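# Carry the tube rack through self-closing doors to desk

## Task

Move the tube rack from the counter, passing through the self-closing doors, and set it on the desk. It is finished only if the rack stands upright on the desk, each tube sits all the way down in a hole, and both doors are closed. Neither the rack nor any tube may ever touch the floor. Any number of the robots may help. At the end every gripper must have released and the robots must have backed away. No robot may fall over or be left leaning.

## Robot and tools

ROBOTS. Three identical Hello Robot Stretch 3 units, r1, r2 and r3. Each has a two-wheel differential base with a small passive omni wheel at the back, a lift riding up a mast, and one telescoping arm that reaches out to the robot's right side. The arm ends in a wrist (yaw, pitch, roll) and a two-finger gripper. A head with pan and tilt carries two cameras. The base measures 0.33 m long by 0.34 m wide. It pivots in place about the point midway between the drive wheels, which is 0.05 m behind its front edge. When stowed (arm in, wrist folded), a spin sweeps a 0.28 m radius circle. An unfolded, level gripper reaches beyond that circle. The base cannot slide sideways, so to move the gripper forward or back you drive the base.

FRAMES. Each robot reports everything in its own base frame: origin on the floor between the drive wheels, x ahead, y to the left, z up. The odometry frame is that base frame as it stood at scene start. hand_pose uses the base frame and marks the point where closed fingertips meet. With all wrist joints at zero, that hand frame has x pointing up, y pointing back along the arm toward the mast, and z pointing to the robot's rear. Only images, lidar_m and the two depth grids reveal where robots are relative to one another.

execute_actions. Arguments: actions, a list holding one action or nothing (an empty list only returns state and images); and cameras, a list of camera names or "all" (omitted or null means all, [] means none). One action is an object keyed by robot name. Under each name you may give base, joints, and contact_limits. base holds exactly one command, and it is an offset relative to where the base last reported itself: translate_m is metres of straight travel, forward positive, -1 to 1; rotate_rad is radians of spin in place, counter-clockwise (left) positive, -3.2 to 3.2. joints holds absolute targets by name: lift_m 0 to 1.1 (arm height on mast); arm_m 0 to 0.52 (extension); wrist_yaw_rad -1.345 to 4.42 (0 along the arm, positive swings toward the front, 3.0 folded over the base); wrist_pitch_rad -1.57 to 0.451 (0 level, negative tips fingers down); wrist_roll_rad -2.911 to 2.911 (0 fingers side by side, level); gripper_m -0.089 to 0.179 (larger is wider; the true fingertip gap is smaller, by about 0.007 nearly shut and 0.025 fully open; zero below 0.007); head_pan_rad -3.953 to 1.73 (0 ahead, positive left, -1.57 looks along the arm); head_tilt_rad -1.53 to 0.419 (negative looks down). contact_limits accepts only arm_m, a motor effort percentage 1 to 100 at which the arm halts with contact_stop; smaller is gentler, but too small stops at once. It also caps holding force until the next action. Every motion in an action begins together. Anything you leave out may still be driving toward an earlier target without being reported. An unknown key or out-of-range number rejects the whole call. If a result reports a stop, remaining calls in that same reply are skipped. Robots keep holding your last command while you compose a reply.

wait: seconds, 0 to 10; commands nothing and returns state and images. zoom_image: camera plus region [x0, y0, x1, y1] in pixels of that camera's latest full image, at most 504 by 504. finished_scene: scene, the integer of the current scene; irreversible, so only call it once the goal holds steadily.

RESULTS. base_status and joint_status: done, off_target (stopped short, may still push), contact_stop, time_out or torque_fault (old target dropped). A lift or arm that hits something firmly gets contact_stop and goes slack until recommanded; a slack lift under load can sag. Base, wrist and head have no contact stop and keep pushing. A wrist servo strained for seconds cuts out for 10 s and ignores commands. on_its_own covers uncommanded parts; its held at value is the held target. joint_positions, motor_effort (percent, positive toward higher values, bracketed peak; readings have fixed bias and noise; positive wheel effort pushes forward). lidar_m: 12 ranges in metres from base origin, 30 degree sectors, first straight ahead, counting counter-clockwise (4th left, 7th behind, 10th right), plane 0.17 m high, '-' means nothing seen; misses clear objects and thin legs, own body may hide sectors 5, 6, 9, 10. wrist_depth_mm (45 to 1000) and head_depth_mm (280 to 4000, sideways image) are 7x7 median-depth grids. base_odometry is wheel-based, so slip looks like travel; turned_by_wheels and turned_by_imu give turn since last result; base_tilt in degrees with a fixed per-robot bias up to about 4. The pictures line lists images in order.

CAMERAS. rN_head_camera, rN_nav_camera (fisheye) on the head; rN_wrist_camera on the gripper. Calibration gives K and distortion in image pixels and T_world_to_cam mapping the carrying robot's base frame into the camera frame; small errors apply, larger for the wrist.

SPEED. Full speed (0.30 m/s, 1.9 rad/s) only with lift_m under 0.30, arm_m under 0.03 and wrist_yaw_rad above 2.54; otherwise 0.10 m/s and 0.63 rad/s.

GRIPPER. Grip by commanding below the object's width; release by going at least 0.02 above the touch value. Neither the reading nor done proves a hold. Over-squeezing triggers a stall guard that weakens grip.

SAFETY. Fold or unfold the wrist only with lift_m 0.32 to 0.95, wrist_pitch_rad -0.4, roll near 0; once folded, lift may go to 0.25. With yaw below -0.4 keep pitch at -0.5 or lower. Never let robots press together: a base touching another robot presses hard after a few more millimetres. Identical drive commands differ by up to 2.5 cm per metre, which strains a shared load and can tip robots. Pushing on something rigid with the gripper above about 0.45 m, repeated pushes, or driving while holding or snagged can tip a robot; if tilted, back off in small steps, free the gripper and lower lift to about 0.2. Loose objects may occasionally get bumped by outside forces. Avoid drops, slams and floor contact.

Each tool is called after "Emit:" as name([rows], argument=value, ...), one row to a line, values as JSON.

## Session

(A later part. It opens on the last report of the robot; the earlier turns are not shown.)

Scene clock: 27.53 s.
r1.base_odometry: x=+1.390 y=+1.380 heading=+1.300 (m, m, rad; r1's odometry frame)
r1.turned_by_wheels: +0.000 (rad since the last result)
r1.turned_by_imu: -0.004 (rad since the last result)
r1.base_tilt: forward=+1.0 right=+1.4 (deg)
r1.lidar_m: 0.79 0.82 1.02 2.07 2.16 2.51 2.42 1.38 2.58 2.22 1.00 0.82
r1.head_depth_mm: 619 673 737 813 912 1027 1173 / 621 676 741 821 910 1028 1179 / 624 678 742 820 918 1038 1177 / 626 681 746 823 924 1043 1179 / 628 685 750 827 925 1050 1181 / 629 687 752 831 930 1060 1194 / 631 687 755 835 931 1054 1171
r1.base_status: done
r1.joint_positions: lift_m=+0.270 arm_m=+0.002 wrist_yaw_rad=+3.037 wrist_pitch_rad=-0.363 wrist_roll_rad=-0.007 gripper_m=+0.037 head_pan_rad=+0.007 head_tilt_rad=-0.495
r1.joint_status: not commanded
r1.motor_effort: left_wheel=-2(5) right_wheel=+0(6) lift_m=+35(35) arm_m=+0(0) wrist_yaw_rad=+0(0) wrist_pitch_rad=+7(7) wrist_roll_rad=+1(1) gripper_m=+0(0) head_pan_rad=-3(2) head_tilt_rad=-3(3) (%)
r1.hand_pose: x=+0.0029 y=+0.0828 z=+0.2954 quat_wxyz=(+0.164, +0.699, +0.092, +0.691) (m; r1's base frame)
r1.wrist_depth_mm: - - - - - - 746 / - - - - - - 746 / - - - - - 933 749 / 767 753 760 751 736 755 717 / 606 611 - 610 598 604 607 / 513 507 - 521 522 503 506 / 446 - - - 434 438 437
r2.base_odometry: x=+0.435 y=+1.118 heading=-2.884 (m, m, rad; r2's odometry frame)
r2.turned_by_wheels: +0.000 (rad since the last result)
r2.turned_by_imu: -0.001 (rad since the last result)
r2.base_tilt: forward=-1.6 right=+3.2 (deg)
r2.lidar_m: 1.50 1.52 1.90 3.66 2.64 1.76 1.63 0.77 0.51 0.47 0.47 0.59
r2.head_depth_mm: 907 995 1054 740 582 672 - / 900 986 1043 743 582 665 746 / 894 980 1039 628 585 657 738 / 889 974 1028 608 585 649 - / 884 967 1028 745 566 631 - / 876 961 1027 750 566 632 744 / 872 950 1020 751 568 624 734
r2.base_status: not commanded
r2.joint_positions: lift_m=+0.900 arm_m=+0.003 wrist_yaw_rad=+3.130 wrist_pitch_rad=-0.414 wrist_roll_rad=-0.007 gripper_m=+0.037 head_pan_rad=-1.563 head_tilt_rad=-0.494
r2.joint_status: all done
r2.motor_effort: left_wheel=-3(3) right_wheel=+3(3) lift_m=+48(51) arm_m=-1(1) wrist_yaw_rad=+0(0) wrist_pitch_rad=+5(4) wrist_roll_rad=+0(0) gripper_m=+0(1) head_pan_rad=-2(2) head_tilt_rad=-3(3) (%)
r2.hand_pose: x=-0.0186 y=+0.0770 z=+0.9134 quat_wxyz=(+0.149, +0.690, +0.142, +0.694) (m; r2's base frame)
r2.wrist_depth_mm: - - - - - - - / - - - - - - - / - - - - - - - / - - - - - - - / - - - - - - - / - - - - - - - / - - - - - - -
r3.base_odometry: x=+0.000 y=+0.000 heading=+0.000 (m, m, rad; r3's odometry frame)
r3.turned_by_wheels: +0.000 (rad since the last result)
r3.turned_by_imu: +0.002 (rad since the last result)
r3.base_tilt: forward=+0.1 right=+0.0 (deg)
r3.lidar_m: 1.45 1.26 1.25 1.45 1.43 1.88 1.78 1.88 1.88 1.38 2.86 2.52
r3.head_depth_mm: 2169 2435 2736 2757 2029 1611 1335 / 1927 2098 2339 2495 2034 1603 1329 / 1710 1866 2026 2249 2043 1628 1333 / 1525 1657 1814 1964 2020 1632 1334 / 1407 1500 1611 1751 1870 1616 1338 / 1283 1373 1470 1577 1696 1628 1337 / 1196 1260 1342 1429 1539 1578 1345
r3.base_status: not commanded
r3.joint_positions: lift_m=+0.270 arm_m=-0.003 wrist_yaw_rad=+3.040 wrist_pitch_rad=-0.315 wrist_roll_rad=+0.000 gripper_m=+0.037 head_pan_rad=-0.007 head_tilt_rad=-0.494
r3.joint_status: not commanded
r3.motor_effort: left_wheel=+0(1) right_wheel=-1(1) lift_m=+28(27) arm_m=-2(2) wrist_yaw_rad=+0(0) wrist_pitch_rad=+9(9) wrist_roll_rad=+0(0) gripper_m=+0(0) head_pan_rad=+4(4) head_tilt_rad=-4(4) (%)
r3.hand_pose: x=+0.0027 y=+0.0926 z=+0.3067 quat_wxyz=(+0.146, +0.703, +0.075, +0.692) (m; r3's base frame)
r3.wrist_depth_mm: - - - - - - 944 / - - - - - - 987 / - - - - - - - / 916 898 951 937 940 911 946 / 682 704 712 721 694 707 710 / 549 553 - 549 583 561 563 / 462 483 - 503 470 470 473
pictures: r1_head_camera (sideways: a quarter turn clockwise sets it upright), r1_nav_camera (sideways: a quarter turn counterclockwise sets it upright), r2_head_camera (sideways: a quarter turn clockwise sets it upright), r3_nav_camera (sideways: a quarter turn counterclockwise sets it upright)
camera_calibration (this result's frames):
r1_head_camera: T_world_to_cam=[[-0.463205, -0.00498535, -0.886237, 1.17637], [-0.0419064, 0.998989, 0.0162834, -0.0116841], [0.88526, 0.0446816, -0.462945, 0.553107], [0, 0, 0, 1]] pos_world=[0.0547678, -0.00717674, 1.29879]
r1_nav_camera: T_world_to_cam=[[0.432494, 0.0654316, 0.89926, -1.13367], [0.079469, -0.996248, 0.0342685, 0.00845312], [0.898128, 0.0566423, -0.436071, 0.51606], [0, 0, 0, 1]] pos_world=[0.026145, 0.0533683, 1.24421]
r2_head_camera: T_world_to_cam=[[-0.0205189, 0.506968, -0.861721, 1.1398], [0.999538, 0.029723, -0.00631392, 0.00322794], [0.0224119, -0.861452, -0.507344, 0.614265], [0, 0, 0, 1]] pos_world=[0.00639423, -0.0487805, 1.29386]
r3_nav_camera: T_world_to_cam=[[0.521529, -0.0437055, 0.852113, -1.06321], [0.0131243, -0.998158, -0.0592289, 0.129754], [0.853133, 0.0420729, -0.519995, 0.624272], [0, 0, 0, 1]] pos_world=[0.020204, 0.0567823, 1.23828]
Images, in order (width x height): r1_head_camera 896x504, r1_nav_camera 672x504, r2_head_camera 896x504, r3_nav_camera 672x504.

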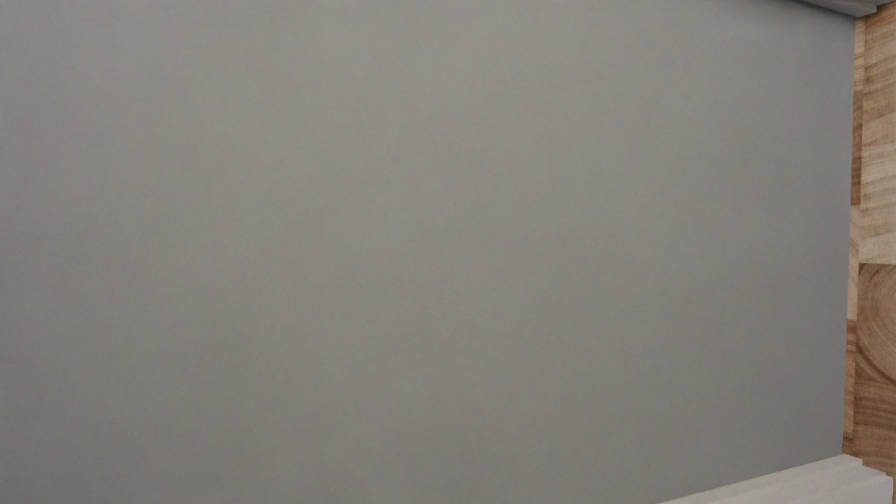

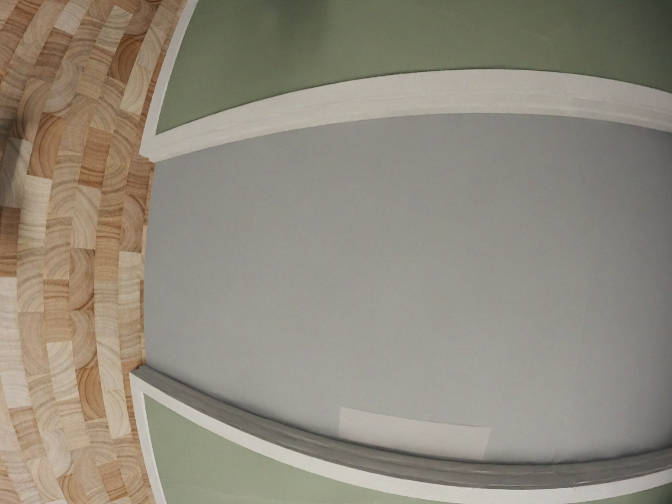

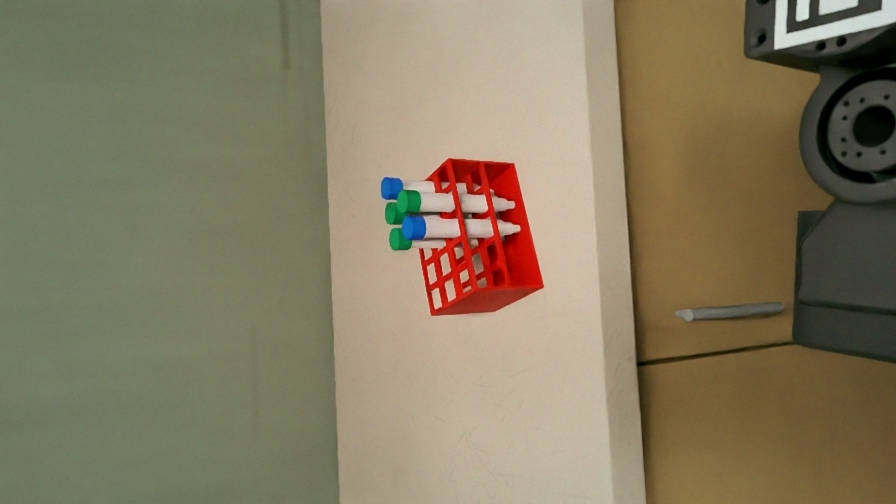

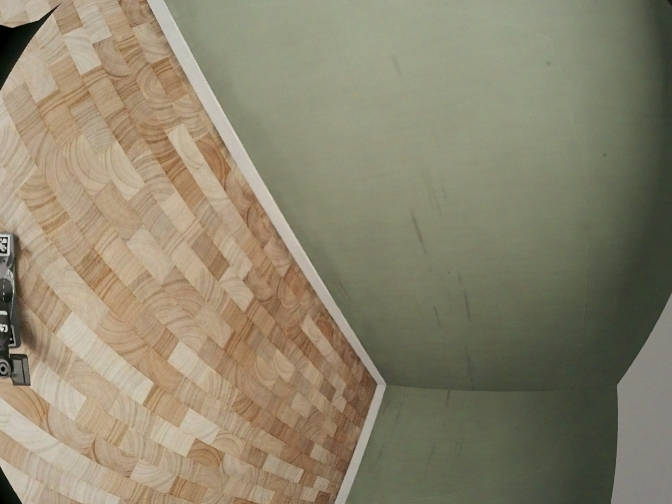

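Emit:
execute_actions([
  {"r1":{"base":{"translate_m":0.68}},"r2":{"joints":{"lift_m":0.94,"wrist_yaw_rad":0.38}},"r3":{"base":{"rotate_rad":-1.2}}},
], cameras=[])

Emit:
execute_actions([
  {"r1":{"base":{"translate_m":0.5},"joints":{"lift_m":0.32}},"r2":{"base":{"translate_m":-0.1},"joints":{"wrist_pitch_rad":0,"gripper_m":0.179}}},
], cameras=["r1_nav_camera","r2_head_camera","r2_wrist_camera","r3_nav_camera"])

Scene clock: 33.33 s.
r1.base_odometry: x=+1.572 y=+2.035 heading=+1.300 (m, m, rad; r1's odometry frame)
r1.turned_by_wheels: +0.000 (rad since the last result)
r1.turned_by_imu: -0.004 (rad since the last result)
r1.base_tilt: forward=+0.8 right=+1.4 (deg)
r1.lidar_m: - 0.15 0.16 0.45 2.16 2.96 3.07 1.97 2.35 0.44 0.16 0.15
r1.head_depth_mm: - - - - - - - / - - - - - - - / - - - - - - - / - - - - - - - / - - - - - - - / - - - - - - - / - - - - - - -
r1.base_status: done
r1.joint_positions: lift_m=+0.270 arm_m=+0.002 wrist_yaw_rad=+3.037 wrist_pitch_rad=-0.363 wrist_roll_rad=-0.007 gripper_m=+0.037 head_pan_rad=+0.007 head_tilt_rad=-0.495
r1.joint_status: not commanded
r1.motor_effort: left_wheel=-2(5) right_wheel=+0(6) lift_m=+35(35) arm_m=+0(1) wrist_yaw_rad=+0(1) wrist_pitch_rad=+7(7) wrist_roll_rad=+1(1) gripper_m=+0(0) head_pan_rad=-3(3) head_tilt_rad=-3(2) (%)
r1.hand_pose: x=+0.0029 y=+0.0828 z=+0.2954 quat_wxyz=(+0.164, +0.699, +0.092, +0.691) (m; r1's base frame)
r1.wrist_depth_mm: - - - 455 297 182 131 / - - - 493 306 184 133 / - - - 533 310 188 134 / 748 752 759 578 323 190 135 / 602 602 - 607 303 194 137 / 510 504 - 527 279 197 139 / 449 - - - 387 199 140
r2.base_odometry: x=+0.435 y=+1.118 heading=-2.884 (m, m, rad; r2's odometry frame)
r2.turned_by_wheels: +0.000 (rad since the last result)
r2.turned_by_imu: +0.000 (rad since the last result)
r2.base_tilt: forward=-1.6 right=+3.2 (deg)
r2.lidar_m: 1.50 1.52 1.91 3.62 2.64 1.76 1.63 0.77 0.51 0.47 0.48 0.59
r2.head_depth_mm: 907 993 1055 740 582 649 - / 901 988 1043 744 582 648 - / 897 982 1038 629 583 640 - / 888 973 1030 607 585 - - / 882 965 1032 748 566 655 770 / 877 961 1025 748 566 634 743 / 872 953 1019 751 568 626 734
r2.base_status: not commanded
r2.joint_positions: lift_m=+0.940 arm_m=+0.003 wrist_yaw_rad=+0.383 wrist_pitch_rad=-0.415 wrist_roll_rad=-0.007 gripper_m=+0.037 head_pan_rad=-1.563 head_tilt_rad=-0.494
r2.joint_status: all done
r2.motor_effort: left_wheel=-2(3) right_wheel=+3(3) lift_m=+48(49) arm_m=-1(1) wrist_yaw_rad=-4(6) wrist_pitch_rad=+5(5) wrist_roll_rad=+0(0) gripper_m=+1(1) head_pan_rad=-2(3) head_tilt_rad=-3(3) (%)
r2.hand_pose: x=+0.0625 y=-0.3565 z=+0.9533 quat_wxyz=(+0.709, +0.275, -0.649, -0.011) (m; r2's base frame)
r2.wrist_depth_mm: 949 700 759 773 734 288 678 / 423 446 467 500 301 305 587 / 335 329 344 355 324 341 403 / 395 329 292 281 281 292 300 / 469 408 378 334 264 253 245 / 566 482 428 375 326 304 254 / 777 610 516 431 397 343 311
r3.base_odometry: x=+0.000 y=+0.000 heading=-1.200 (m, m, rad; r3's odometry frame)
r3.turned_by_wheels: -1.200 (rad since the last result)
r3.turned_by_imu: -1.181 (rad since the last result)
r3.base_tilt: forward=+0.1 right=+0.0 (deg)
r3.lidar_m: 2.89 2.87 1.60 1.27 1.26 1.35 1.90 1.44 1.78 1.91 1.88 1.98
r3.head_depth_mm: 2333 2496 2598 2645 2008 1603 1334 / 2658 2820 3007 2780 2034 1612 1337 / 2789 3013 3285 2783 2042 1610 1331 / 2662 2879 3128 2773 2045 1616 1337 / 2541 2773 2966 2766 2050 1626 1335 / 2447 2637 2845 2790 2048 1627 1335 / 2378 2521 2732 2790 2046 1636 1335
r3.base_status: done
r3.joint_positions: lift_m=+0.270 arm_m=-0.003 wrist_yaw_rad=+3.040 wrist_pitch_rad=-0.315 wrist_roll_rad=+0.000 gripper_m=+0.037 head_pan_rad=-0.007 head_tilt_rad=-0.495
r3.joint_status: not commanded
r3.motor_effort: left_wheel=+2(8) right_wheel=-3(11) lift_m=+27(27) arm_m=-2(1) wrist_yaw_rad=+0(0) wrist_pitch_rad=+9(10) wrist_roll_rad=+0(0) gripper_m=+0(0) head_pan_rad=+3(4) head_tilt_rad=-3(4) (%)
r3.hand_pose: x=+0.0027 y=+0.0926 z=+0.3067 quat_wxyz=(+0.146, +0.703, +0.075, +0.692) (m; r3's base frame)
r3.wrist_depth_mm: 921 - - - - - - / 996 - - - - - - / - - - - - - - / 899 900 921 923 910 922 919 / 685 698 743 708 707 701 710 / 551 552 - 565 591 560 568 / 465 483 - 501 470 468 478
pictures: none
No camera images: the call's "cameras" was empty. Leave "cameras" out to get every camera's image.

Scene clock: 38.73 s.
r1.base_odometry: x=+1.705 y=+2.516 heading=+1.301 (m, m, rad; r1's odometry frame)
r1.turned_by_wheels: +0.001 (rad since the last result)
r1.turned_by_imu: -0.038 (rad since the last result)
r1.base_tilt: forward=+0.9 right=+1.4 (deg)
r1.lidar_m: - - 0.15 0.19 2.14 2.87 3.13 2.03 2.36 0.24 0.15 -
r1.head_depth_mm: - - - - - - - / - - - - - - - / - - - - - - - / - - - - - - - / - - - - - - - / - - - - - - - / - - - - - - -
r1.base_status: translate_m off_target (by the wheels' count: +0.4998 of +0.5000)
r1.joint_positions: lift_m=+0.320 arm_m=+0.002 wrist_yaw_rad=+3.038 wrist_pitch_rad=-0.365 wrist_roll_rad=-0.006 gripper_m=+0.037 head_pan_rad=+0.014 head_tilt_rad=-0.489
r1.joint_status: all done
r1.on_its_own: left_wheel is at rest, and its effort (+30) is outside its rest range (-18 to +18)
r1.motor_effort: left_wheel=+30(51) right_wheel=+6(26) lift_m=+42(52) arm_m=+0(0) wrist_yaw_rad=-1(9) wrist_pitch_rad=+8(8) wrist_roll_rad=+0(0) gripper_m=+0(1) head_pan_rad=-6(8) head_tilt_rad=-7(11) (%)
r1.hand_pose: x=+0.0027 y=+0.0826 z=+0.3448 quat_wxyz=(+0.164, +0.699, +0.093, +0.690) (m; r1's base frame)
r1.wrist_depth_mm: - - - 357 148 93 68 / - - - 387 152 95 69 / - - - 419 157 97 70 / 839 846 788 454 162 98 71 / 684 674 - 606 153 100 72 / 570 572 - 545 144 103 73 / 490 488 - 476 198 104 74
r2.base_odometry: x=+0.532 y=+1.144 heading=-2.884 (m, m, rad; r2's odometry frame)
r2.turned_by_wheels: +0.000 (rad since the last result)
r2.turned_by_imu: -0.001 (rad since the last result)
r2.base_tilt: forward=-1.6 right=+3.2 (deg)
r2.lidar_m: 1.60 1.62 2.04 3.62 2.51 1.66 1.53 0.79 0.52 0.48 0.49 0.61
r2.head_depth_mm: 917 1007 1068 740 604 669 - / 913 1001 1056 743 605 666 - / 905 991 1050 778 607 - - / 899 987 1036 745 607 - - / 895 975 1034 604 587 657 779 / 886 968 1037 686 588 644 766 / 879 963 1030 751 578 644 755
r2.base_status: done
r2.joint_positions: lift_m=+0.940 arm_m=+0.003 wrist_yaw_rad=+0.382 wrist_pitch_rad=-0.023 wrist_roll_rad=-0.007 gripper_m=+0.179 head_pan_rad=-1.563 head_tilt_rad=-0.494
r2.joint_status: all done
r2.motor_effort: left_wheel=-2(8) right_wheel=+3(4) lift_m=+48(48) arm_m=-1(1) wrist_yaw_rad=-3(3) wrist_pitch_rad=+7(9) wrist_roll_rad=+0(0) gripper_m=+0(92) head_pan_rad=-3(3) head_tilt_rad=-2(3) (%)
r2.hand_pose: x=+0.0739 y=-0.3851 z=+1.0486 quat_wxyz=(+0.698, +0.142, -0.690, +0.127) (m; r2's base frame)
r2.wrist_depth_mm: - 923 872 825 783 720 694 / - - 936 832 799 765 721 / - - 985 886 835 775 739 / 783 805 832 846 845 816 765 / 503 491 512 387 507 614 592 / - 355 370 365 369 385 407 / 382 316 299 291 297 302 308
r3.base_odometry: x=+0.000 y=+0.000 heading=-1.200 (m, m, rad; r3's odometry frame)
r3.turned_by_wheels: +0.000 (rad since the last result)
r3.turned_by_imu: +0.002 (rad since the last result)
r3.base_tilt: forward=+0.1 right=+0.0 (deg)
r3.lidar_m: 2.89 2.86 1.61 1.27 1.26 1.35 1.90 1.43 1.78 1.90 1.88 2.03
r3.head_depth_mm: 2340 2473 2606 2607 2028 1607 1327 / 2685 2818 3001 2758 2026 1606 1326 / 2805 3020 3303 2784 2040 1615 1329 / 2687 2876 3125 2777 2049 1624 1335 / 2566 2754 2977 2767 2039 1622 1342 / 2468 2676 2835 2786 2074 1617 1339 / 2359 2552 2722 2799 2067 1620 1336
r3.base_status: not commanded
r3.joint_positions: lift_m=+0.270 arm_m=-0.003 wrist_yaw_rad=+3.040 wrist_pitch_rad=-0.315 wrist_roll_rad=+0.000 gripper_m=+0.037 head_pan_rad=-0.007 head_tilt_rad=-0.495
r3.joint_status: not commanded
r3.motor_effort: left_wheel=+2(1) right_wheel=-4(3) lift_m=+27(27) arm_m=-1(1) wrist_yaw_rad=+0(0) wrist_pitch_rad=+9(10) wrist_roll_rad=+0(0) gripper_m=+0(0) head_pan_rad=+5(4) head_tilt_rad=-4(4) (%)
r3.hand_pose: x=+0.0027 y=+0.0926 z=+0.3067 quat_wxyz=(+0.146, +0.703, +0.075, +0.692) (m; r3's base frame)
r3.wrist_depth_mm: 949 - - - - - - / 998 - - - - - - / - - - - - - - / 900 895 901 941 921 942 933 / 690 683 729 726 714 708 712 / 548 547 - 554 581 569 569 / 465 480 - 501 469 469 472
pictures: r1_nav_camera (sideways: a quarter turn counterclockwise sets it upright), r2_head_camera (sideways: a quarter turn clockwise sets it upright), r2_wrist_camera, r3_nav_camera (sideways: a quarter turn counterclockwise sets it upright)
camera_calibration (this result's frames):
r1_nav_camera: T_world_to_cam=[[0.426463, 0.0682306, 0.901928, -1.13711], [0.085879, -0.9957, 0.0347178, 0.00782874], [0.900419, 0.0626508, -0.430489, 0.508783], [0, 0, 0, 1]] pos_world=[0.0261469, 0.0535053, 1.24435]
r2_head_camera: T_world_to_cam=[[-0.0205189, 0.506968, -0.861721, 1.1398], [0.999538, 0.029723, -0.00631392, 0.00322794], [0.0224119, -0.861452, -0.507344, 0.614265], [0, 0, 0, 1]] pos_world=[0.00639423, -0.0487805, 1.29386]
r2_wrist_camera: T_world_to_cam=[[-0.937367, -0.343874, 0.0556197, -0.127978], [-0.123817, 0.179666, -0.975904, 1.1289], [0.325595, -0.921667, -0.210991, 0.00659662], [0, 0, 0, 1]] pos_world=[0.0176674, -0.240755, 1.11021]
r3_nav_camera: T_world_to_cam=[[0.522125, -0.0436393, 0.851752, -1.06274], [0.0132178, -0.998156, -0.0592429, 0.129772], [0.852766, 0.0421904, -0.520586, 0.625042], [0, 0, 0, 1]] pos_world=[0.0201523, 0.0567845, 1.23827]
Images, in order (width x height): r1_nav_camera 672x504, r2_head_camera 896x504, r2_wrist_camera 644x364, r3_nav_camera 672x504.

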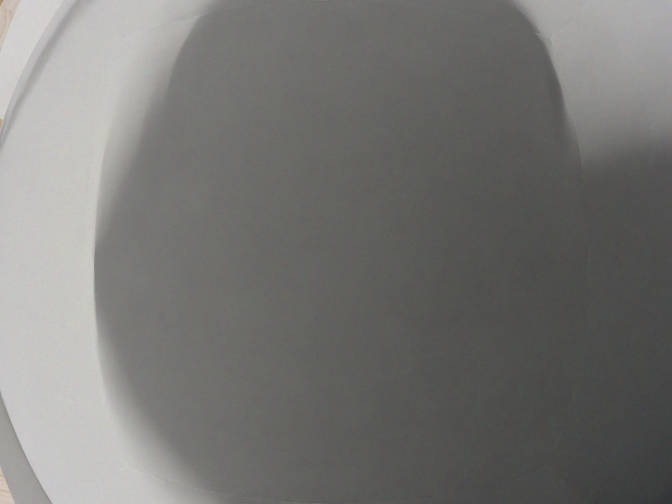

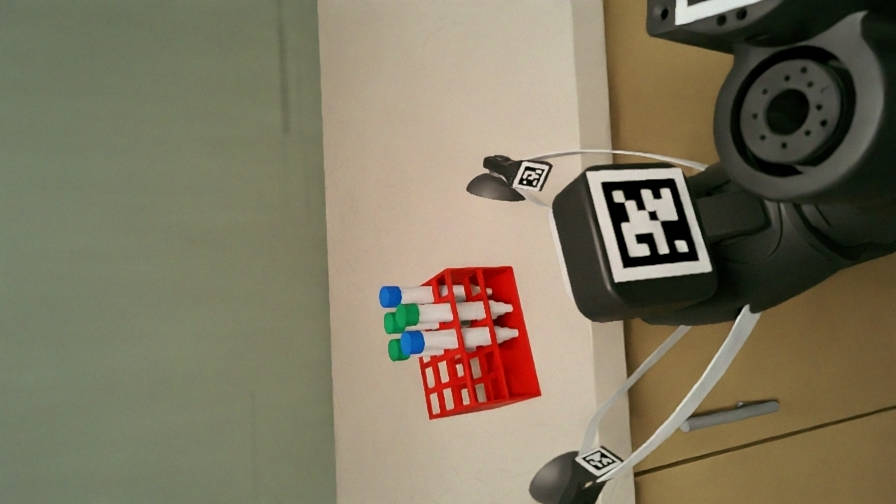

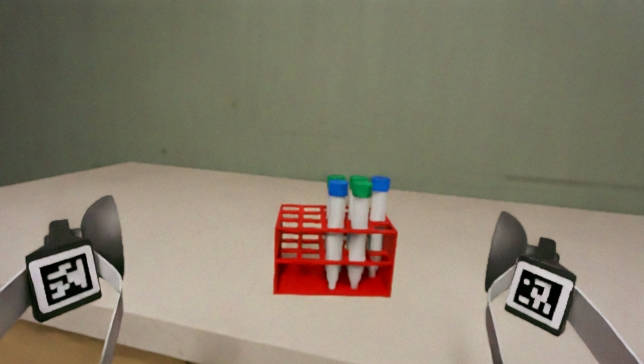

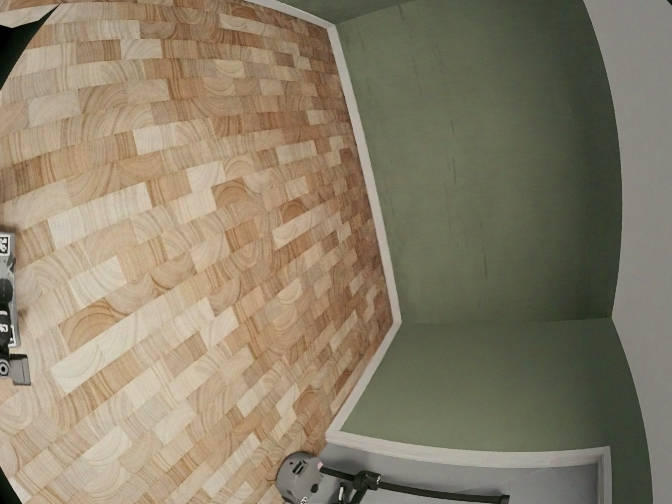

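Emit:
execute_actions([
  {"r1":{"base":{"translate_m":-0.3},"joints":{"head_tilt_rad":-1.0}},"r2":{"base":{"translate_m":-0.01},"joints":{"lift_m":0.85,"arm_m":0.06}},"r3":{"base":{"rotate_rad":-0.6}}},
], cameras=["r1_nav_camera","r2_head_camera","r2_wrist_camera","r3_nav_camera"])

Scene clock: 44.03 s.
r1.base_odometry: x=+1.625 y=+2.227 heading=+1.301 (m, m, rad; r1's odometry frame)
r1.turned_by_wheels: +0.000 (rad since the last result)
r1.turned_by_imu: +0.000 (rad since the last result)
r1.base_tilt: forward=+1.0 right=+1.3 (deg)
r1.lidar_m: 0.35 0.36 0.49 0.96 2.13 2.87 2.86 1.76 2.80 1.20 0.52 0.37
r1.head_depth_mm: 291 335 412 536 764 1151 1074 / 291 335 411 534 761 1154 1077 / 291 334 411 534 758 1154 1082 / 290 333 410 531 756 1158 1077 / 290 333 410 530 755 1163 1082 / 290 332 409 530 753 1161 1080 / 292 331 408 528 751 1143 1075
r1.base_status: done
r1.joint_positions: lift_m=+0.320 arm_m=+0.002 wrist_yaw_rad=+3.038 wrist_pitch_rad=-0.365 wrist_roll_rad=-0.006 gripper_m=+0.037 head_pan_rad=+0.007 head_tilt_rad=-0.988
r1.joint_status: all done
r1.motor_effort: left_wheel=-1(20) right_wheel=+0(5) lift_m=+42(42) arm_m=+0(0) wrist_yaw_rad=+0(0) wrist_pitch_rad=+8(8) wrist_roll_rad=+0(0) gripper_m=+0(0) head_pan_rad=-3(6) head_tilt_rad=-7(42) (%)
r1.hand_pose: x=+0.0027 y=+0.0826 z=+0.3448 quat_wxyz=(+0.164, +0.699, +0.093, +0.690) (m; r1's base frame)
r1.wrist_depth_mm: - - - - 624 473 369 / - - - - 644 510 372 / - - - - 652 520 381 / 840 844 833 850 650 530 385 / 678 669 - 683 662 549 387 / 564 566 - 565 586 535 398 / 489 497 - 504 488 493 402
r2.base_odometry: x=+0.541 y=+1.146 heading=-2.884 (m, m, rad; r2's odometry frame)
r2.turned_by_wheels: +0.000 (rad since the last result)
r2.turned_by_imu: -0.001 (rad since the last result)
r2.base_tilt: forward=-1.6 right=+3.3 (deg)
r2.lidar_m: 1.61 1.63 2.05 3.62 2.49 1.64 1.52 0.79 0.52 0.48 0.49 0.61
r2.head_depth_mm: 921 1012 1072 740 603 669 - / 914 1000 1060 741 606 668 - / 905 993 1047 745 584 665 - / 897 984 1041 746 584 - 814 / 894 977 1034 613 586 653 779 / 888 972 1034 652 586 648 768 / 881 961 1033 751 589 648 756
r2.base_status: done
r2.joint_positions: lift_m=+0.850 arm_m=+0.060 wrist_yaw_rad=+0.382 wrist_pitch_rad=-0.022 wrist_roll_rad=-0.007 gripper_m=+0.179 head_pan_rad=-1.563 head_tilt_rad=-0.494
r2.joint_status: all done
r2.motor_effort: left_wheel=-3(6) right_wheel=+3(5) lift_m=+38(40) arm_m=+4(6) wrist_yaw_rad=-2(3) wrist_pitch_rad=+7(7) wrist_roll_rad=+0(0) gripper_m=+0(0) head_pan_rad=-3(3) head_tilt_rad=-3(3) (%)
r2.hand_pose: x=+0.0738 y=-0.4420 z=+0.9591 quat_wxyz=(+0.698, +0.142, -0.690, +0.127) (m; r2's base frame)
r2.wrist_depth_mm: 945 880 851 770 744 687 650 / - 910 858 781 757 704 659 / - 904 881 302 784 741 680 / 412 426 401 307 517 562 601 / 280 269 277 284 296 335 331 / - 227 213 205 212 210 226 / 291 267 244 202 187 177 171
r3.base_odometry: x=+0.000 y=+0.000 heading=-1.800 (m, m, rad; r3's odometry frame)
r3.turned_by_wheels: -0.600 (rad since the last result)
r3.turned_by_imu: -0.590 (rad since the last result)
r3.base_tilt: forward=+0.1 right=+0.1 (deg)
r3.lidar_m: 1.76 2.79 2.87 1.72 1.29 1.25 1.32 1.86 1.44 1.78 1.93 1.88
r3.head_depth_mm: 1647 1747 1873 2040 2041 1608 1333 / 1734 1847 1991 2184 2025 1604 1331 / 1774 1949 2131 2283 1879 1621 1335 / 1877 2001 2165 2024 1894 1621 1338 / 1941 2100 2288 2489 2054 1612 1339 / 2054 2261 2466 2635 2061 1619 1334 / 2174 2398 2628 2778 2068 1620 1341
r3.base_status: done
r3.joint_positions: lift_m=+0.270 arm_m=-0.003 wrist_yaw_rad=+3.040 wrist_pitch_rad=-0.315 wrist_roll_rad=+0.000 gripper_m=+0.037 head_pan_rad=-0.007 head_tilt_rad=-0.495
r3.joint_status: not commanded
r3.motor_effort: left_wheel=+2(7) right_wheel=-3(13) lift_m=+27(27) arm_m=-2(2) wrist_yaw_rad=+0(0) wrist_pitch_rad=+9(9) wrist_roll_rad=+1(0) gripper_m=+0(0) head_pan_rad=+4(4) head_tilt_rad=-3(4) (%)
r3.hand_pose: x=+0.0027 y=+0.0926 z=+0.3067 quat_wxyz=(+0.146, +0.703, +0.075, +0.692) (m; r3's base frame)
r3.wrist_depth_mm: - - - - - - - / - - - - - - - / - - - - - - - / 897 902 924 918 938 934 928 / 680 682 735 735 691 701 703 / 548 554 - 554 578 559 565 / 463 478 - 505 467 470 477
pictures: r1_nav_camera (sideways: a quarter turn counterclockwise sets it upright), r2_head_camera (sideways: a quarter turn clockwise sets it upright), r2_wrist_camera, r3_nav_camera (sideways: a quarter turn counterclockwise sets it upright)
camera_calibration (this result's frames):
r1_nav_camera: T_world_to_cam=[[0.806387, 0.0681571, 0.587447, -0.729519], [0.0872087, -0.996181, -0.00413164, 0.0584085], [0.584923, 0.0545622, -0.809252, 1.0034], [0, 0, 0, 1]] pos_world=[-0.0037325, 0.0531594, 1.2408]
r2_head_camera: T_world_to_cam=[[-0.0205126, 0.506968, -0.861721, 1.1398], [0.999539, 0.0297105, -0.00631392, 0.00322794], [0.0224012, -0.861453, -0.507344, 0.614265], [0, 0, 0, 1]] pos_world=[0.00639362, -0.0487805, 1.29386]
r2_wrist_camera: T_world_to_cam=[[-0.937617, -0.343197, 0.0555832, -0.14234], [-0.12327, 0.178681, -0.976154, 1.05161], [0.325081, -0.922111, -0.20984, -0.0658927], [0, 0, 0, 1]] pos_world=[0.0175925, -0.297513, 1.02061]
r3_nav_camera: T_world_to_cam=[[0.522235, -0.0436365, 0.851685, -1.06265], [0.0132171, -0.998156, -0.0592455, 0.129775], [0.852699, 0.0421968, -0.520695, 0.625185], [0, 0, 0, 1]] pos_world=[0.0201437, 0.0567846, 1.23826]
Images, in order (width x height): r1_nav_camera 672x504, r2_head_camera 896x504, r2_wrist_camera 644x364, r3_nav_camera 672x504.

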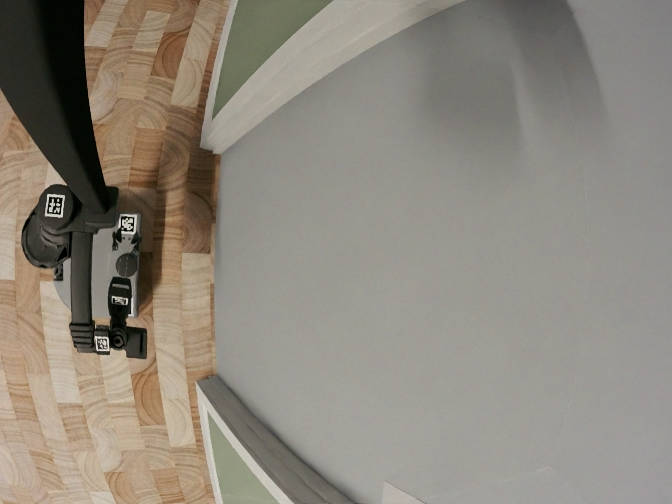

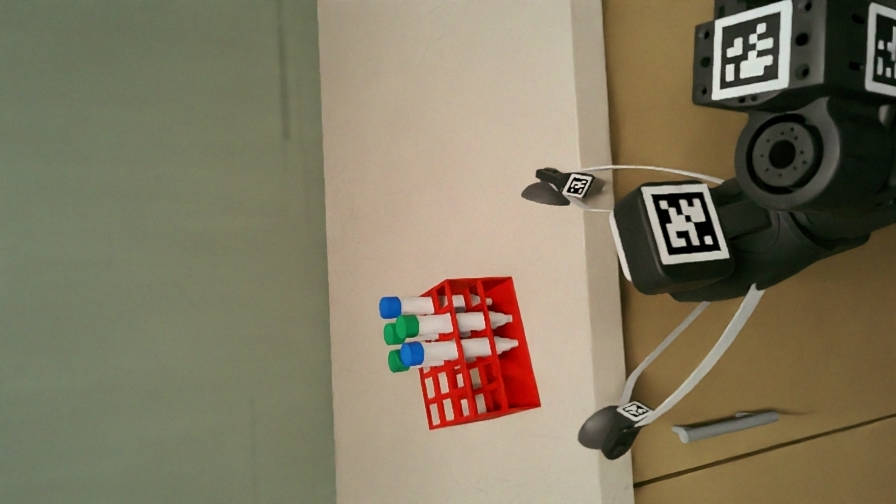

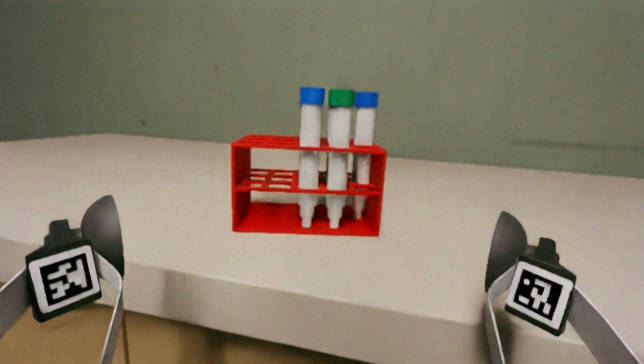

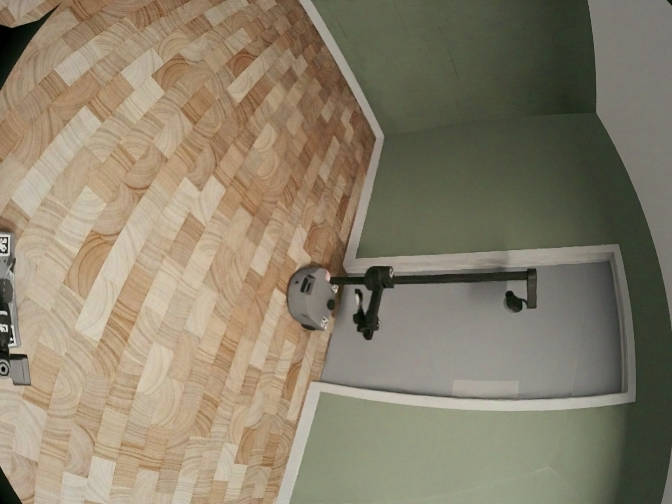

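Emit:
execute_actions([
  {"r1":{"base":{"rotate_rad":-0.45}},"r2":{"base":{"translate_m":0.03},"joints":{"arm_m":0.13}}},
], cameras=[])

Emit:
execute_actions([
  {"r1":{"base":{"translate_m":0.2}},"r2":{"base":{"translate_m":0.02},"joints":{"arm_m":0.18}}},
], cameras=["r2_wrist_camera"])

Emit:
execute_actions([
  {"r1":{"base":{"rotate_rad":0.52}}},
], cameras=["r1_nav_camera","r2_head_camera"])

Scene clock: 47.03 s.
r1.base_odometry: x=+1.625 y=+2.227 heading=+0.851 (m, m, rad; r1's odometry frame)
r1.turned_by_wheels: -0.450 (rad since the last result)
r1.turned_by_imu: -0.450 (rad since the last result)
r1.base_tilt: forward=+1.0 right=+1.3 (deg)
r1.lidar_m: 0.36 0.35 0.37 0.53 1.29 2.17 2.94 2.85 1.76 2.28 0.91 0.48
r1.head_depth_mm: 380 466 605 764 1101 1190 1070 / 358 434 552 754 1094 1191 1076 / 337 405 505 669 989 1196 1082 / 320 379 466 602 851 1178 1082 / 303 356 432 547 744 1137 1085 / 294 337 403 502 663 980 1080 / 286 319 377 463 596 843 1074
r1.base_status: done
r1.joint_positions: lift_m=+0.320 arm_m=+0.002 wrist_yaw_rad=+3.038 wrist_pitch_rad=-0.365 wrist_roll_rad=-0.006 gripper_m=+0.037 head_pan_rad=+0.007 head_tilt_rad=-0.988
r1.joint_status: not commanded
r1.motor_effort: left_wheel=+1(5) right_wheel=-2(5) lift_m=+42(42) arm_m=+0(0) wrist_yaw_rad=+0(0) wrist_pitch_rad=+8(8) wrist_roll_rad=+0(0) gripper_m=+0(0) head_pan_rad=-3(4) head_tilt_rad=-8(6) (%)
r1.hand_pose: x=+0.0027 y=+0.0826 z=+0.3448 quat_wxyz=(+0.164, +0.699, +0.093, +0.690) (m; r1's base frame)
r1.wrist_depth_mm: - - 694 527 443 355 293 / - - 757 567 475 367 302 / - - 832 612 496 386 316 / 849 842 798 676 529 409 327 / 679 671 - 685 546 424 342 / 572 574 - 566 535 444 358 / 488 496 - 504 488 459 374
r2.base_odometry: x=+0.512 y=+1.139 heading=-2.884 (m, m, rad; r2's odometry frame)
r2.turned_by_wheels: +0.000 (rad since the last result)
r2.turned_by_imu: +0.000 (rad since the last result)
r2.base_tilt: forward=-1.6 right=+3.2 (deg)
r2.lidar_m: 1.58 1.59 2.01 3.64 2.53 1.68 1.55 0.79 0.52 0.48 0.48 0.60
r2.head_depth_mm: 916 1005 1061 741 604 - 847 / 910 996 1053 742 605 - 831 / 903 991 1045 745 583 - 821 / 897 983 1040 652 - 686 785 / 891 976 1034 597 587 657 772 / 883 965 1034 717 567 638 762 / 879 961 1028 749 568 640 751
r2.base_status: done
r2.joint_positions: lift_m=+0.850 arm_m=+0.130 wrist_yaw_rad=+0.382 wrist_pitch_rad=-0.022 wrist_roll_rad=-0.007 gripper_m=+0.179 head_pan_rad=-1.563 head_tilt_rad=-0.494
r2.joint_status: all done
r2.motor_effort: left_wheel=-3(4) right_wheel=+2(9) lift_m=+39(39) arm_m=+4(4) wrist_yaw_rad=-2(3) wrist_pitch_rad=+7(7) wrist_roll_rad=+0(0) gripper_m=+0(1) head_pan_rad=-3(3) head_tilt_rad=-3(3) (%)
r2.hand_pose: x=+0.0738 y=-0.5120 z=+0.9592 quat_wxyz=(+0.698, +0.142, -0.690, +0.127) (m; r2's base frame)
r2.wrist_depth_mm: 856 830 734 717 655 619 583 / 936 838 773 727 677 651 618 / 942 845 820 198 689 638 627 / 409 431 255 206 235 557 610 / 278 269 251 216 260 339 327 / - 193 201 205 211 210 225 / 151 153 155 159 163 165 168
r3.base_odometry: x=+0.000 y=+0.000 heading=-1.800 (m, m, rad; r3's odometry frame)
r3.turned_by_wheels: +0.000 (rad since the last result)
r3.turned_by_imu: +0.001 (rad since the last result)
r3.base_tilt: forward=+0.1 right=+0.0 (deg)
r3.lidar_m: 1.75 2.79 2.86 1.71 1.29 1.26 1.32 1.86 1.43 1.79 1.93 1.88
r3.head_depth_mm: 1647 1762 1889 2022 2023 1617 1332 / 1728 1853 1999 2172 2040 1614 1332 / 1769 1958 2120 2241 1938 1627 1337 / 1877 2064 2207 2097 1898 1608 1342 / 1938 2092 2309 2506 2058 1612 1338 / 2054 2239 2466 2652 2053 1615 1335 / 2184 2390 2671 2774 2055 1624 1337
r3.base_status: not commanded
r3.joint_positions: lift_m=+0.270 arm_m=-0.003 wrist_yaw_rad=+3.040 wrist_pitch_rad=-0.315 wrist_roll_rad=+0.000 gripper_m=+0.037 head_pan_rad=-0.007 head_tilt_rad=-0.495
r3.joint_status: not commanded
r3.motor_effort: left_wheel=+2(2) right_wheel=-3(4) lift_m=+26(27) arm_m=-1(1) wrist_yaw_rad=+0(0) wrist_pitch_rad=+9(9) wrist_roll_rad=+1(1) gripper_m=+0(0) head_pan_rad=+4(4) head_tilt_rad=-3(3) (%)
r3.hand_pose: x=+0.0027 y=+0.0926 z=+0.3067 quat_wxyz=(+0.146, +0.703, +0.075, +0.692) (m; r3's base frame)
r3.wrist_depth_mm: - - - - - - - / - - - - - - - / - - - - - - - / 906 916 911 894 937 946 937 / 690 691 734 735 708 707 706 / 553 553 - 555 582 560 563 / 465 477 - 495 469 470 472
pictures: none
No camera images: the call's "cameras" was empty. Leave "cameras" out to get every camera's image.

Scene clock: 50.30 s.
r1.base_odometry: x=+1.757 y=+2.378 heading=+0.851 (m, m, rad; r1's odometry frame)
r1.turned_by_wheels: +0.000 (rad since the last result)
r1.turned_by_imu: -0.001 (rad since the last result)
r1.base_tilt: forward=+0.9 right=+1.3 (deg)
r1.lidar_m: 0.18 0.18 0.19 0.26 0.55 2.27 3.10 3.01 1.88 2.24 0.38 0.24
r1.head_depth_mm: - - 295 375 635 947 1063 / - - - 329 518 1041 1076 / - - - 314 432 840 1079 / - - - 293 371 635 1075 / - - - - 326 511 1044 / - - - - 310 428 829 / - - - - 291 368 629
r1.base_status: done
r1.joint_positions: lift_m=+0.320 arm_m=+0.002 wrist_yaw_rad=+3.038 wrist_pitch_rad=-0.365 wrist_roll_rad=-0.006 gripper_m=+0.037 head_pan_rad=+0.007 head_tilt_rad=-0.988
r1.joint_status: not commanded
r1.motor_effort: left_wheel=+1(5) right_wheel=-2(3) lift_m=+42(42) arm_m=+0(0) wrist_yaw_rad=-1(1) wrist_pitch_rad=+8(8) wrist_roll_rad=+0(0) gripper_m=+1(0) head_pan_rad=-4(3) head_tilt_rad=-7(7) (%)
r1.hand_pose: x=+0.0027 y=+0.0826 z=+0.3448 quat_wxyz=(+0.164, +0.699, +0.093, +0.690) (m; r1's base frame)
r1.wrist_depth_mm: - - 475 319 236 190 157 / - - 519 340 250 197 163 / - - 573 375 267 207 170 / 838 844 633 406 284 217 177 / 672 674 - 486 293 227 184 / 563 564 - 537 290 241 192 / 488 496 - 496 364 250 200
r2.base_odometry: x=+0.493 y=+1.134 heading=-2.884 (m, m, rad; r2's odometry frame)
r2.turned_by_wheels: +0.000 (rad since the last result)
r2.turned_by_imu: +0.000 (rad since the last result)
r2.base_tilt: forward=-1.6 right=+3.3 (deg)
r2.lidar_m: 1.56 1.58 1.98 3.65 2.56 1.70 1.57 0.78 0.52 0.47 0.48 0.60
r2.head_depth_mm: 914 1002 1060 739 - 718 822 / 909 993 1054 741 - 713 803 / 903 987 1046 779 - 712 793 / 893 980 1035 615 - 668 781 / 887 973 1031 614 585 652 768 / 884 966 1030 749 566 635 758 / 877 957 1026 751 569 635 743
r2.base_status: done
r2.joint_positions: lift_m=+0.850 arm_m=+0.180 wrist_yaw_rad=+0.382 wrist_pitch_rad=-0.022 wrist_roll_rad=-0.007 gripper_m=+0.179 head_pan_rad=-1.563 head_tilt_rad=-0.494
r2.joint_status: all done
r2.motor_effort: left_wheel=-3(5) right_wheel=+2(9) lift_m=+39(39) arm_m=+3(4) wrist_yaw_rad=-2(3) wrist_pitch_rad=+7(7) wrist_roll_rad=+0(0) gripper_m=+0(1) head_pan_rad=-2(3) head_tilt_rad=-4(2) (%)
r2.hand_pose: x=+0.0738 y=-0.5620 z=+0.9592 quat_wxyz=(+0.698, +0.142, -0.690, +0.127) (m; r2's base frame)
r2.wrist_depth_mm: 809 731 681 658 612 577 548 / 838 778 730 651 620 601 559 / 856 787 736 144 173 622 587 / 407 421 187 148 169 553 581 / 278 234 193 154 174 335 327 / - 183 183 163 185 208 224 / 149 153 155 157 159 164 169
r3.base_odometry: x=+0.000 y=+0.000 heading=-1.800 (m, m, rad; r3's odometry frame)
r3.turned_by_wheels: +0.000 (rad since the last result)
r3.turned_by_imu: +0.001 (rad since the last result)
r3.base_tilt: forward=+0.1 right=+0.0 (deg)
r3.lidar_m: 1.89 2.79 2.86 1.71 1.29 1.25 1.32 1.86 1.44 1.78 1.93 1.88
r3.head_depth_mm: 1661 1759 1889 2001 2024 1609 1330 / 1696 1849 1999 2125 2013 1622 1326 / 1753 1937 2061 2165 1942 1622 1332 / 1897 2063 2257 2416 2050 1611 1344 / 1935 2105 2294 2501 2043 1624 1334 / 2054 2231 2456 2638 2059 1620 1332 / 2164 2393 2640 2760 2053 1623 1343
r3.base_status: not commanded
r3.joint_positions: lift_m=+0.270 arm_m=-0.003 wrist_yaw_rad=+3.040 wrist_pitch_rad=-0.315 wrist_roll_rad=+0.000 gripper_m=+0.037 head_pan_rad=-0.007 head_tilt_rad=-0.495
r3.joint_status: not commanded
r3.motor_effort: left_wheel=+1(1) right_wheel=-3(3) lift_m=+28(27) arm_m=-1(2) wrist_yaw_rad=+0(0) wrist_pitch_rad=+9(10) wrist_roll_rad=+1(1) gripper_m=+0(0) head_pan_rad=+4(4) head_tilt_rad=-3(3) (%)
r3.hand_pose: x=+0.0027 y=+0.0926 z=+0.3067 quat_wxyz=(+0.146, +0.703, +0.075, +0.692) (m; r3's base frame)
r3.wrist_depth_mm: - - - - - - - / - - - - - - - / - - - - - - - / 893 924 900 930 939 930 914 / 688 692 731 736 695 704 713 / 558 559 - 562 583 568 569 / 464 486 - 497 466 473 477
pictures: r2_wrist_camera
camera_calibration (this result's frames):
r2_wrist_camera: T_world_to_cam=[[-0.937646, -0.343119, 0.0555834, -0.1835], [-0.123254, 0.178687, -0.976155, 1.07305], [0.325006, -0.922139, -0.209836, -0.176566], [0, 0, 0, 1]] pos_world=[0.0175847, -0.417521, 1.02062]
Images, in order (width x height): r2_wrist_camera 644x364.

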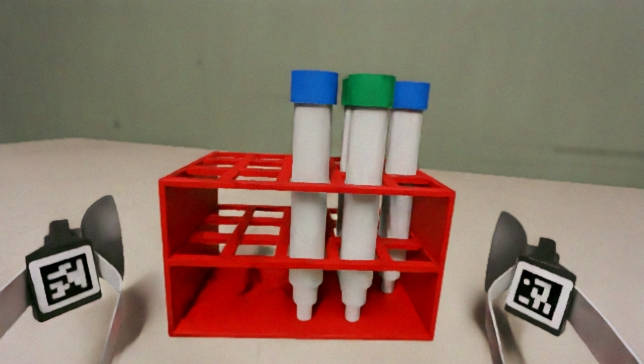

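Scene clock: 52.07 s.
r1.base_odometry: x=+1.757 y=+2.378 heading=+1.371 (m, m, rad; r1's odometry frame)
r1.turned_by_wheels: +0.520 (rad since the last result)
r1.turned_by_imu: +0.519 (rad since the last result)
r1.base_tilt: forward=+1.0 right=+1.3 (deg)
r1.lidar_m: 0.18 0.19 0.26 0.55 2.26 3.11 3.02 1.88 2.24 0.38 0.24 0.18
r1.head_depth_mm: - - - - 324 516 1025 / - - - - 330 527 1056 / - - - - 325 544 1064 / - - - - 331 558 1064 / - - - - 337 578 1065 / - - - - 334 597 1079 / - - - - 338 616 1077
r1.base_status: done
r1.joint_positions: lift_m=+0.320 arm_m=+0.002 wrist_yaw_rad=+3.038 wrist_pitch_rad=-0.365 wrist_roll_rad=-0.006 gripper_m=+0.037 head_pan_rad=+0.007 head_tilt_rad=-0.988
r1.joint_status: not commanded
r1.motor_effort: left_wheel=-4(6) right_wheel=+2(4) lift_m=+42(42) arm_m=+0(1) wrist_yaw_rad=-1(1) wrist_pitch_rad=+8(8) wrist_roll_rad=+0(0) gripper_m=+0(0) head_pan_rad=-2(3) head_tilt_rad=-7(6) (%)
r1.hand_pose: x=+0.0027 y=+0.0826 z=+0.3448 quat_wxyz=(+0.164, +0.699, +0.093, +0.690) (m; r1's base frame)
r1.wrist_depth_mm: - - - 922 484 284 202 / - - - - 489 289 203 / - - - - 503 292 206 / 857 848 829 777 519 296 207 / 671 669 - 676 475 296 210 / 574 566 - 566 441 303 211 / 492 489 - 499 490 306 214
r2.base_odometry: x=+0.493 y=+1.134 heading=-2.884 (m, m, rad; r2's odometry frame)
r2.turned_by_wheels: +0.000 (rad since the last result)
r2.turned_by_imu: +0.000 (rad since the last result)
r2.base_tilt: forward=-1.6 right=+3.2 (deg)
r2.lidar_m: 1.56 1.58 1.99 3.64 2.57 1.70 1.57 0.78 0.52 0.48 0.48 0.60
r2.head_depth_mm: 916 1006 1064 740 - 716 820 / 909 993 1050 743 - 712 803 / 903 987 1041 779 - 713 793 / 894 978 1035 615 - 667 780 / 888 972 1033 615 586 652 769 / 883 965 1033 748 566 635 757 / 876 958 1025 749 568 636 746
r2.base_status: not commanded
r2.joint_positions: lift_m=+0.850 arm_m=+0.180 wrist_yaw_rad=+0.382 wrist_pitch_rad=-0.022 wrist_roll_rad=-0.007 gripper_m=+0.179 head_pan_rad=-1.563 head_tilt_rad=-0.494
r2.joint_status: not commanded
r2.motor_effort: left_wheel=-3(3) right_wheel=+4(2) lift_m=+39(39) arm_m=+4(4) wrist_yaw_rad=-2(2) wrist_pitch_rad=+7(7) wrist_roll_rad=+0(0) gripper_m=+1(0) head_pan_rad=-3(2) head_tilt_rad=-3(3) (%)
r2.hand_pose: x=+0.0738 y=-0.5620 z=+0.9592 quat_wxyz=(+0.698, +0.142, -0.690, +0.127) (m; r2's base frame)
r2.wrist_depth_mm: 793 726 700 651 623 580 540 / 852 760 730 648 613 593 565 / 820 796 732 144 173 625 575 / 409 417 187 148 169 557 581 / 280 234 193 154 174 334 324 / - 183 183 163 184 209 224 / 149 153 155 157 160 164 169
r3.base_odometry: x=+0.000 y=+0.000 heading=-1.800 (m, m, rad; r3's odometry frame)
r3.turned_by_wheels: +0.000 (rad since the last result)
r3.turned_by_imu: +0.000 (rad since the last result)
r3.base_tilt: forward=+0.1 right=+0.0 (deg)
r3.lidar_m: 1.88 2.79 2.87 1.71 1.29 1.25 1.31 1.86 1.44 1.78 1.93 1.88
r3.head_depth_mm: 1644 1768 1890 2024 2031 1606 1333 / 1696 1849 1999 2123 1978 1606 1336 / 1787 1929 2083 2106 1944 1613 1336 / 1933 2076 2241 2464 2030 1615 1338 / 1926 2093 2304 2500 2045 1615 1339 / 2053 2230 2469 2638 2068 1620 1340 / 2185 2405 2656 2803 2058 1618 1337
r3.base_status: not commanded
r3.joint_positions: lift_m=+0.270 arm_m=-0.003 wrist_yaw_rad=+3.040 wrist_pitch_rad=-0.315 wrist_roll_rad=+0.000 gripper_m=+0.037 head_pan_rad=-0.007 head_tilt_rad=-0.495
r3.joint_status: not commanded
r3.motor_effort: left_wheel=+2(1) right_wheel=-3(4) lift_m=+26(27) arm_m=-1(2) wrist_yaw_rad=+0(0) wrist_pitch_rad=+9(9) wrist_roll_rad=+0(0) gripper_m=+0(0) head_pan_rad=+3(4) head_tilt_rad=-4(3) (%)
r3.hand_pose: x=+0.0027 y=+0.0926 z=+0.3067 quat_wxyz=(+0.146, +0.703, +0.075, +0.692) (m; r3's base frame)
r3.wrist_depth_mm: - - - - - - - / - - - - - - - / - - - - - - - / 905 916 915 937 939 949 941 / 698 686 731 737 702 730 698 / 552 556 - 562 586 551 562 / 467 481 - 493 467 467 474
pictures: r1_nav_camera (sideways: a quarter turn counterclockwise sets it upright), r2_head_camera (sideways: a quarter turn clockwise sets it upright)
camera_calibration (this result's frames):
r1_nav_camera: T_world_to_cam=[[0.806461, 0.0680396, 0.587359, -0.729404], [0.0870625, -0.996194, -0.00414042, 0.0584208], [0.584842, 0.0544761, -0.809316, 1.00349], [0, 0, 0, 1]] pos_world=[-0.00373141, 0.0531608, 1.2408]
r2_head_camera: T_world_to_cam=[[-0.0205045, 0.506969, -0.861721, 1.1398], [0.999539, 0.0296946, -0.00631392, 0.00322794], [0.0223875, -0.861453, -0.507344, 0.614265], [0, 0, 0, 1]] pos_world=[0.00639284, -0.0487805, 1.29386]
Images, in order (width x height): r1_nav_camera 672x504, r2_head_camera 896x504.

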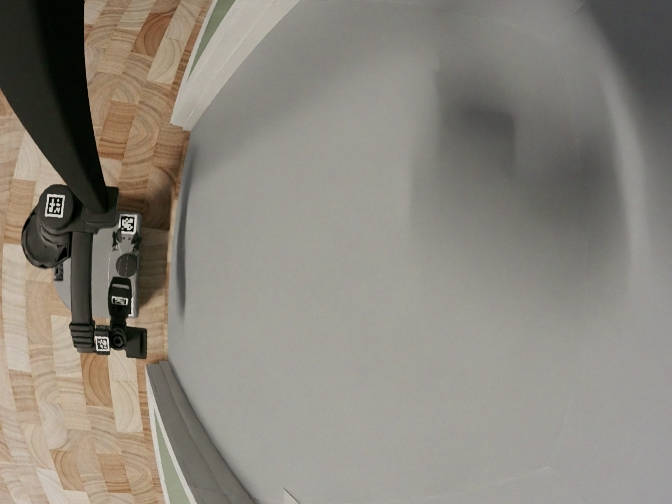

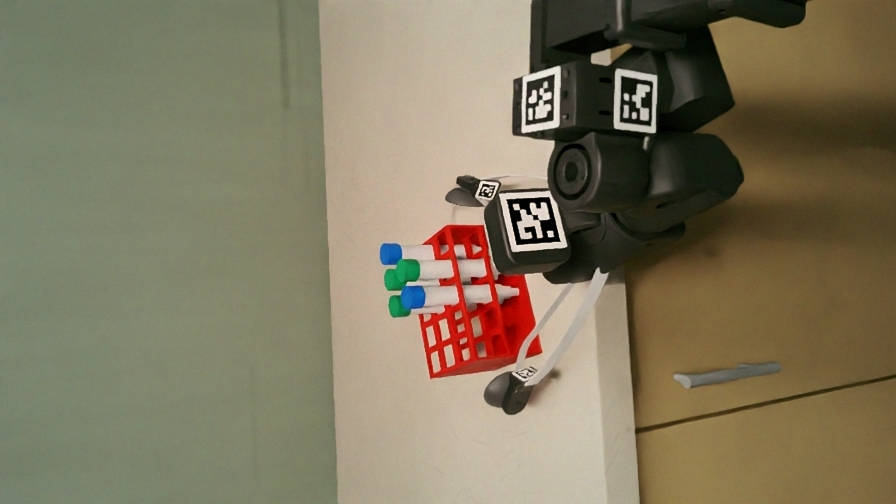

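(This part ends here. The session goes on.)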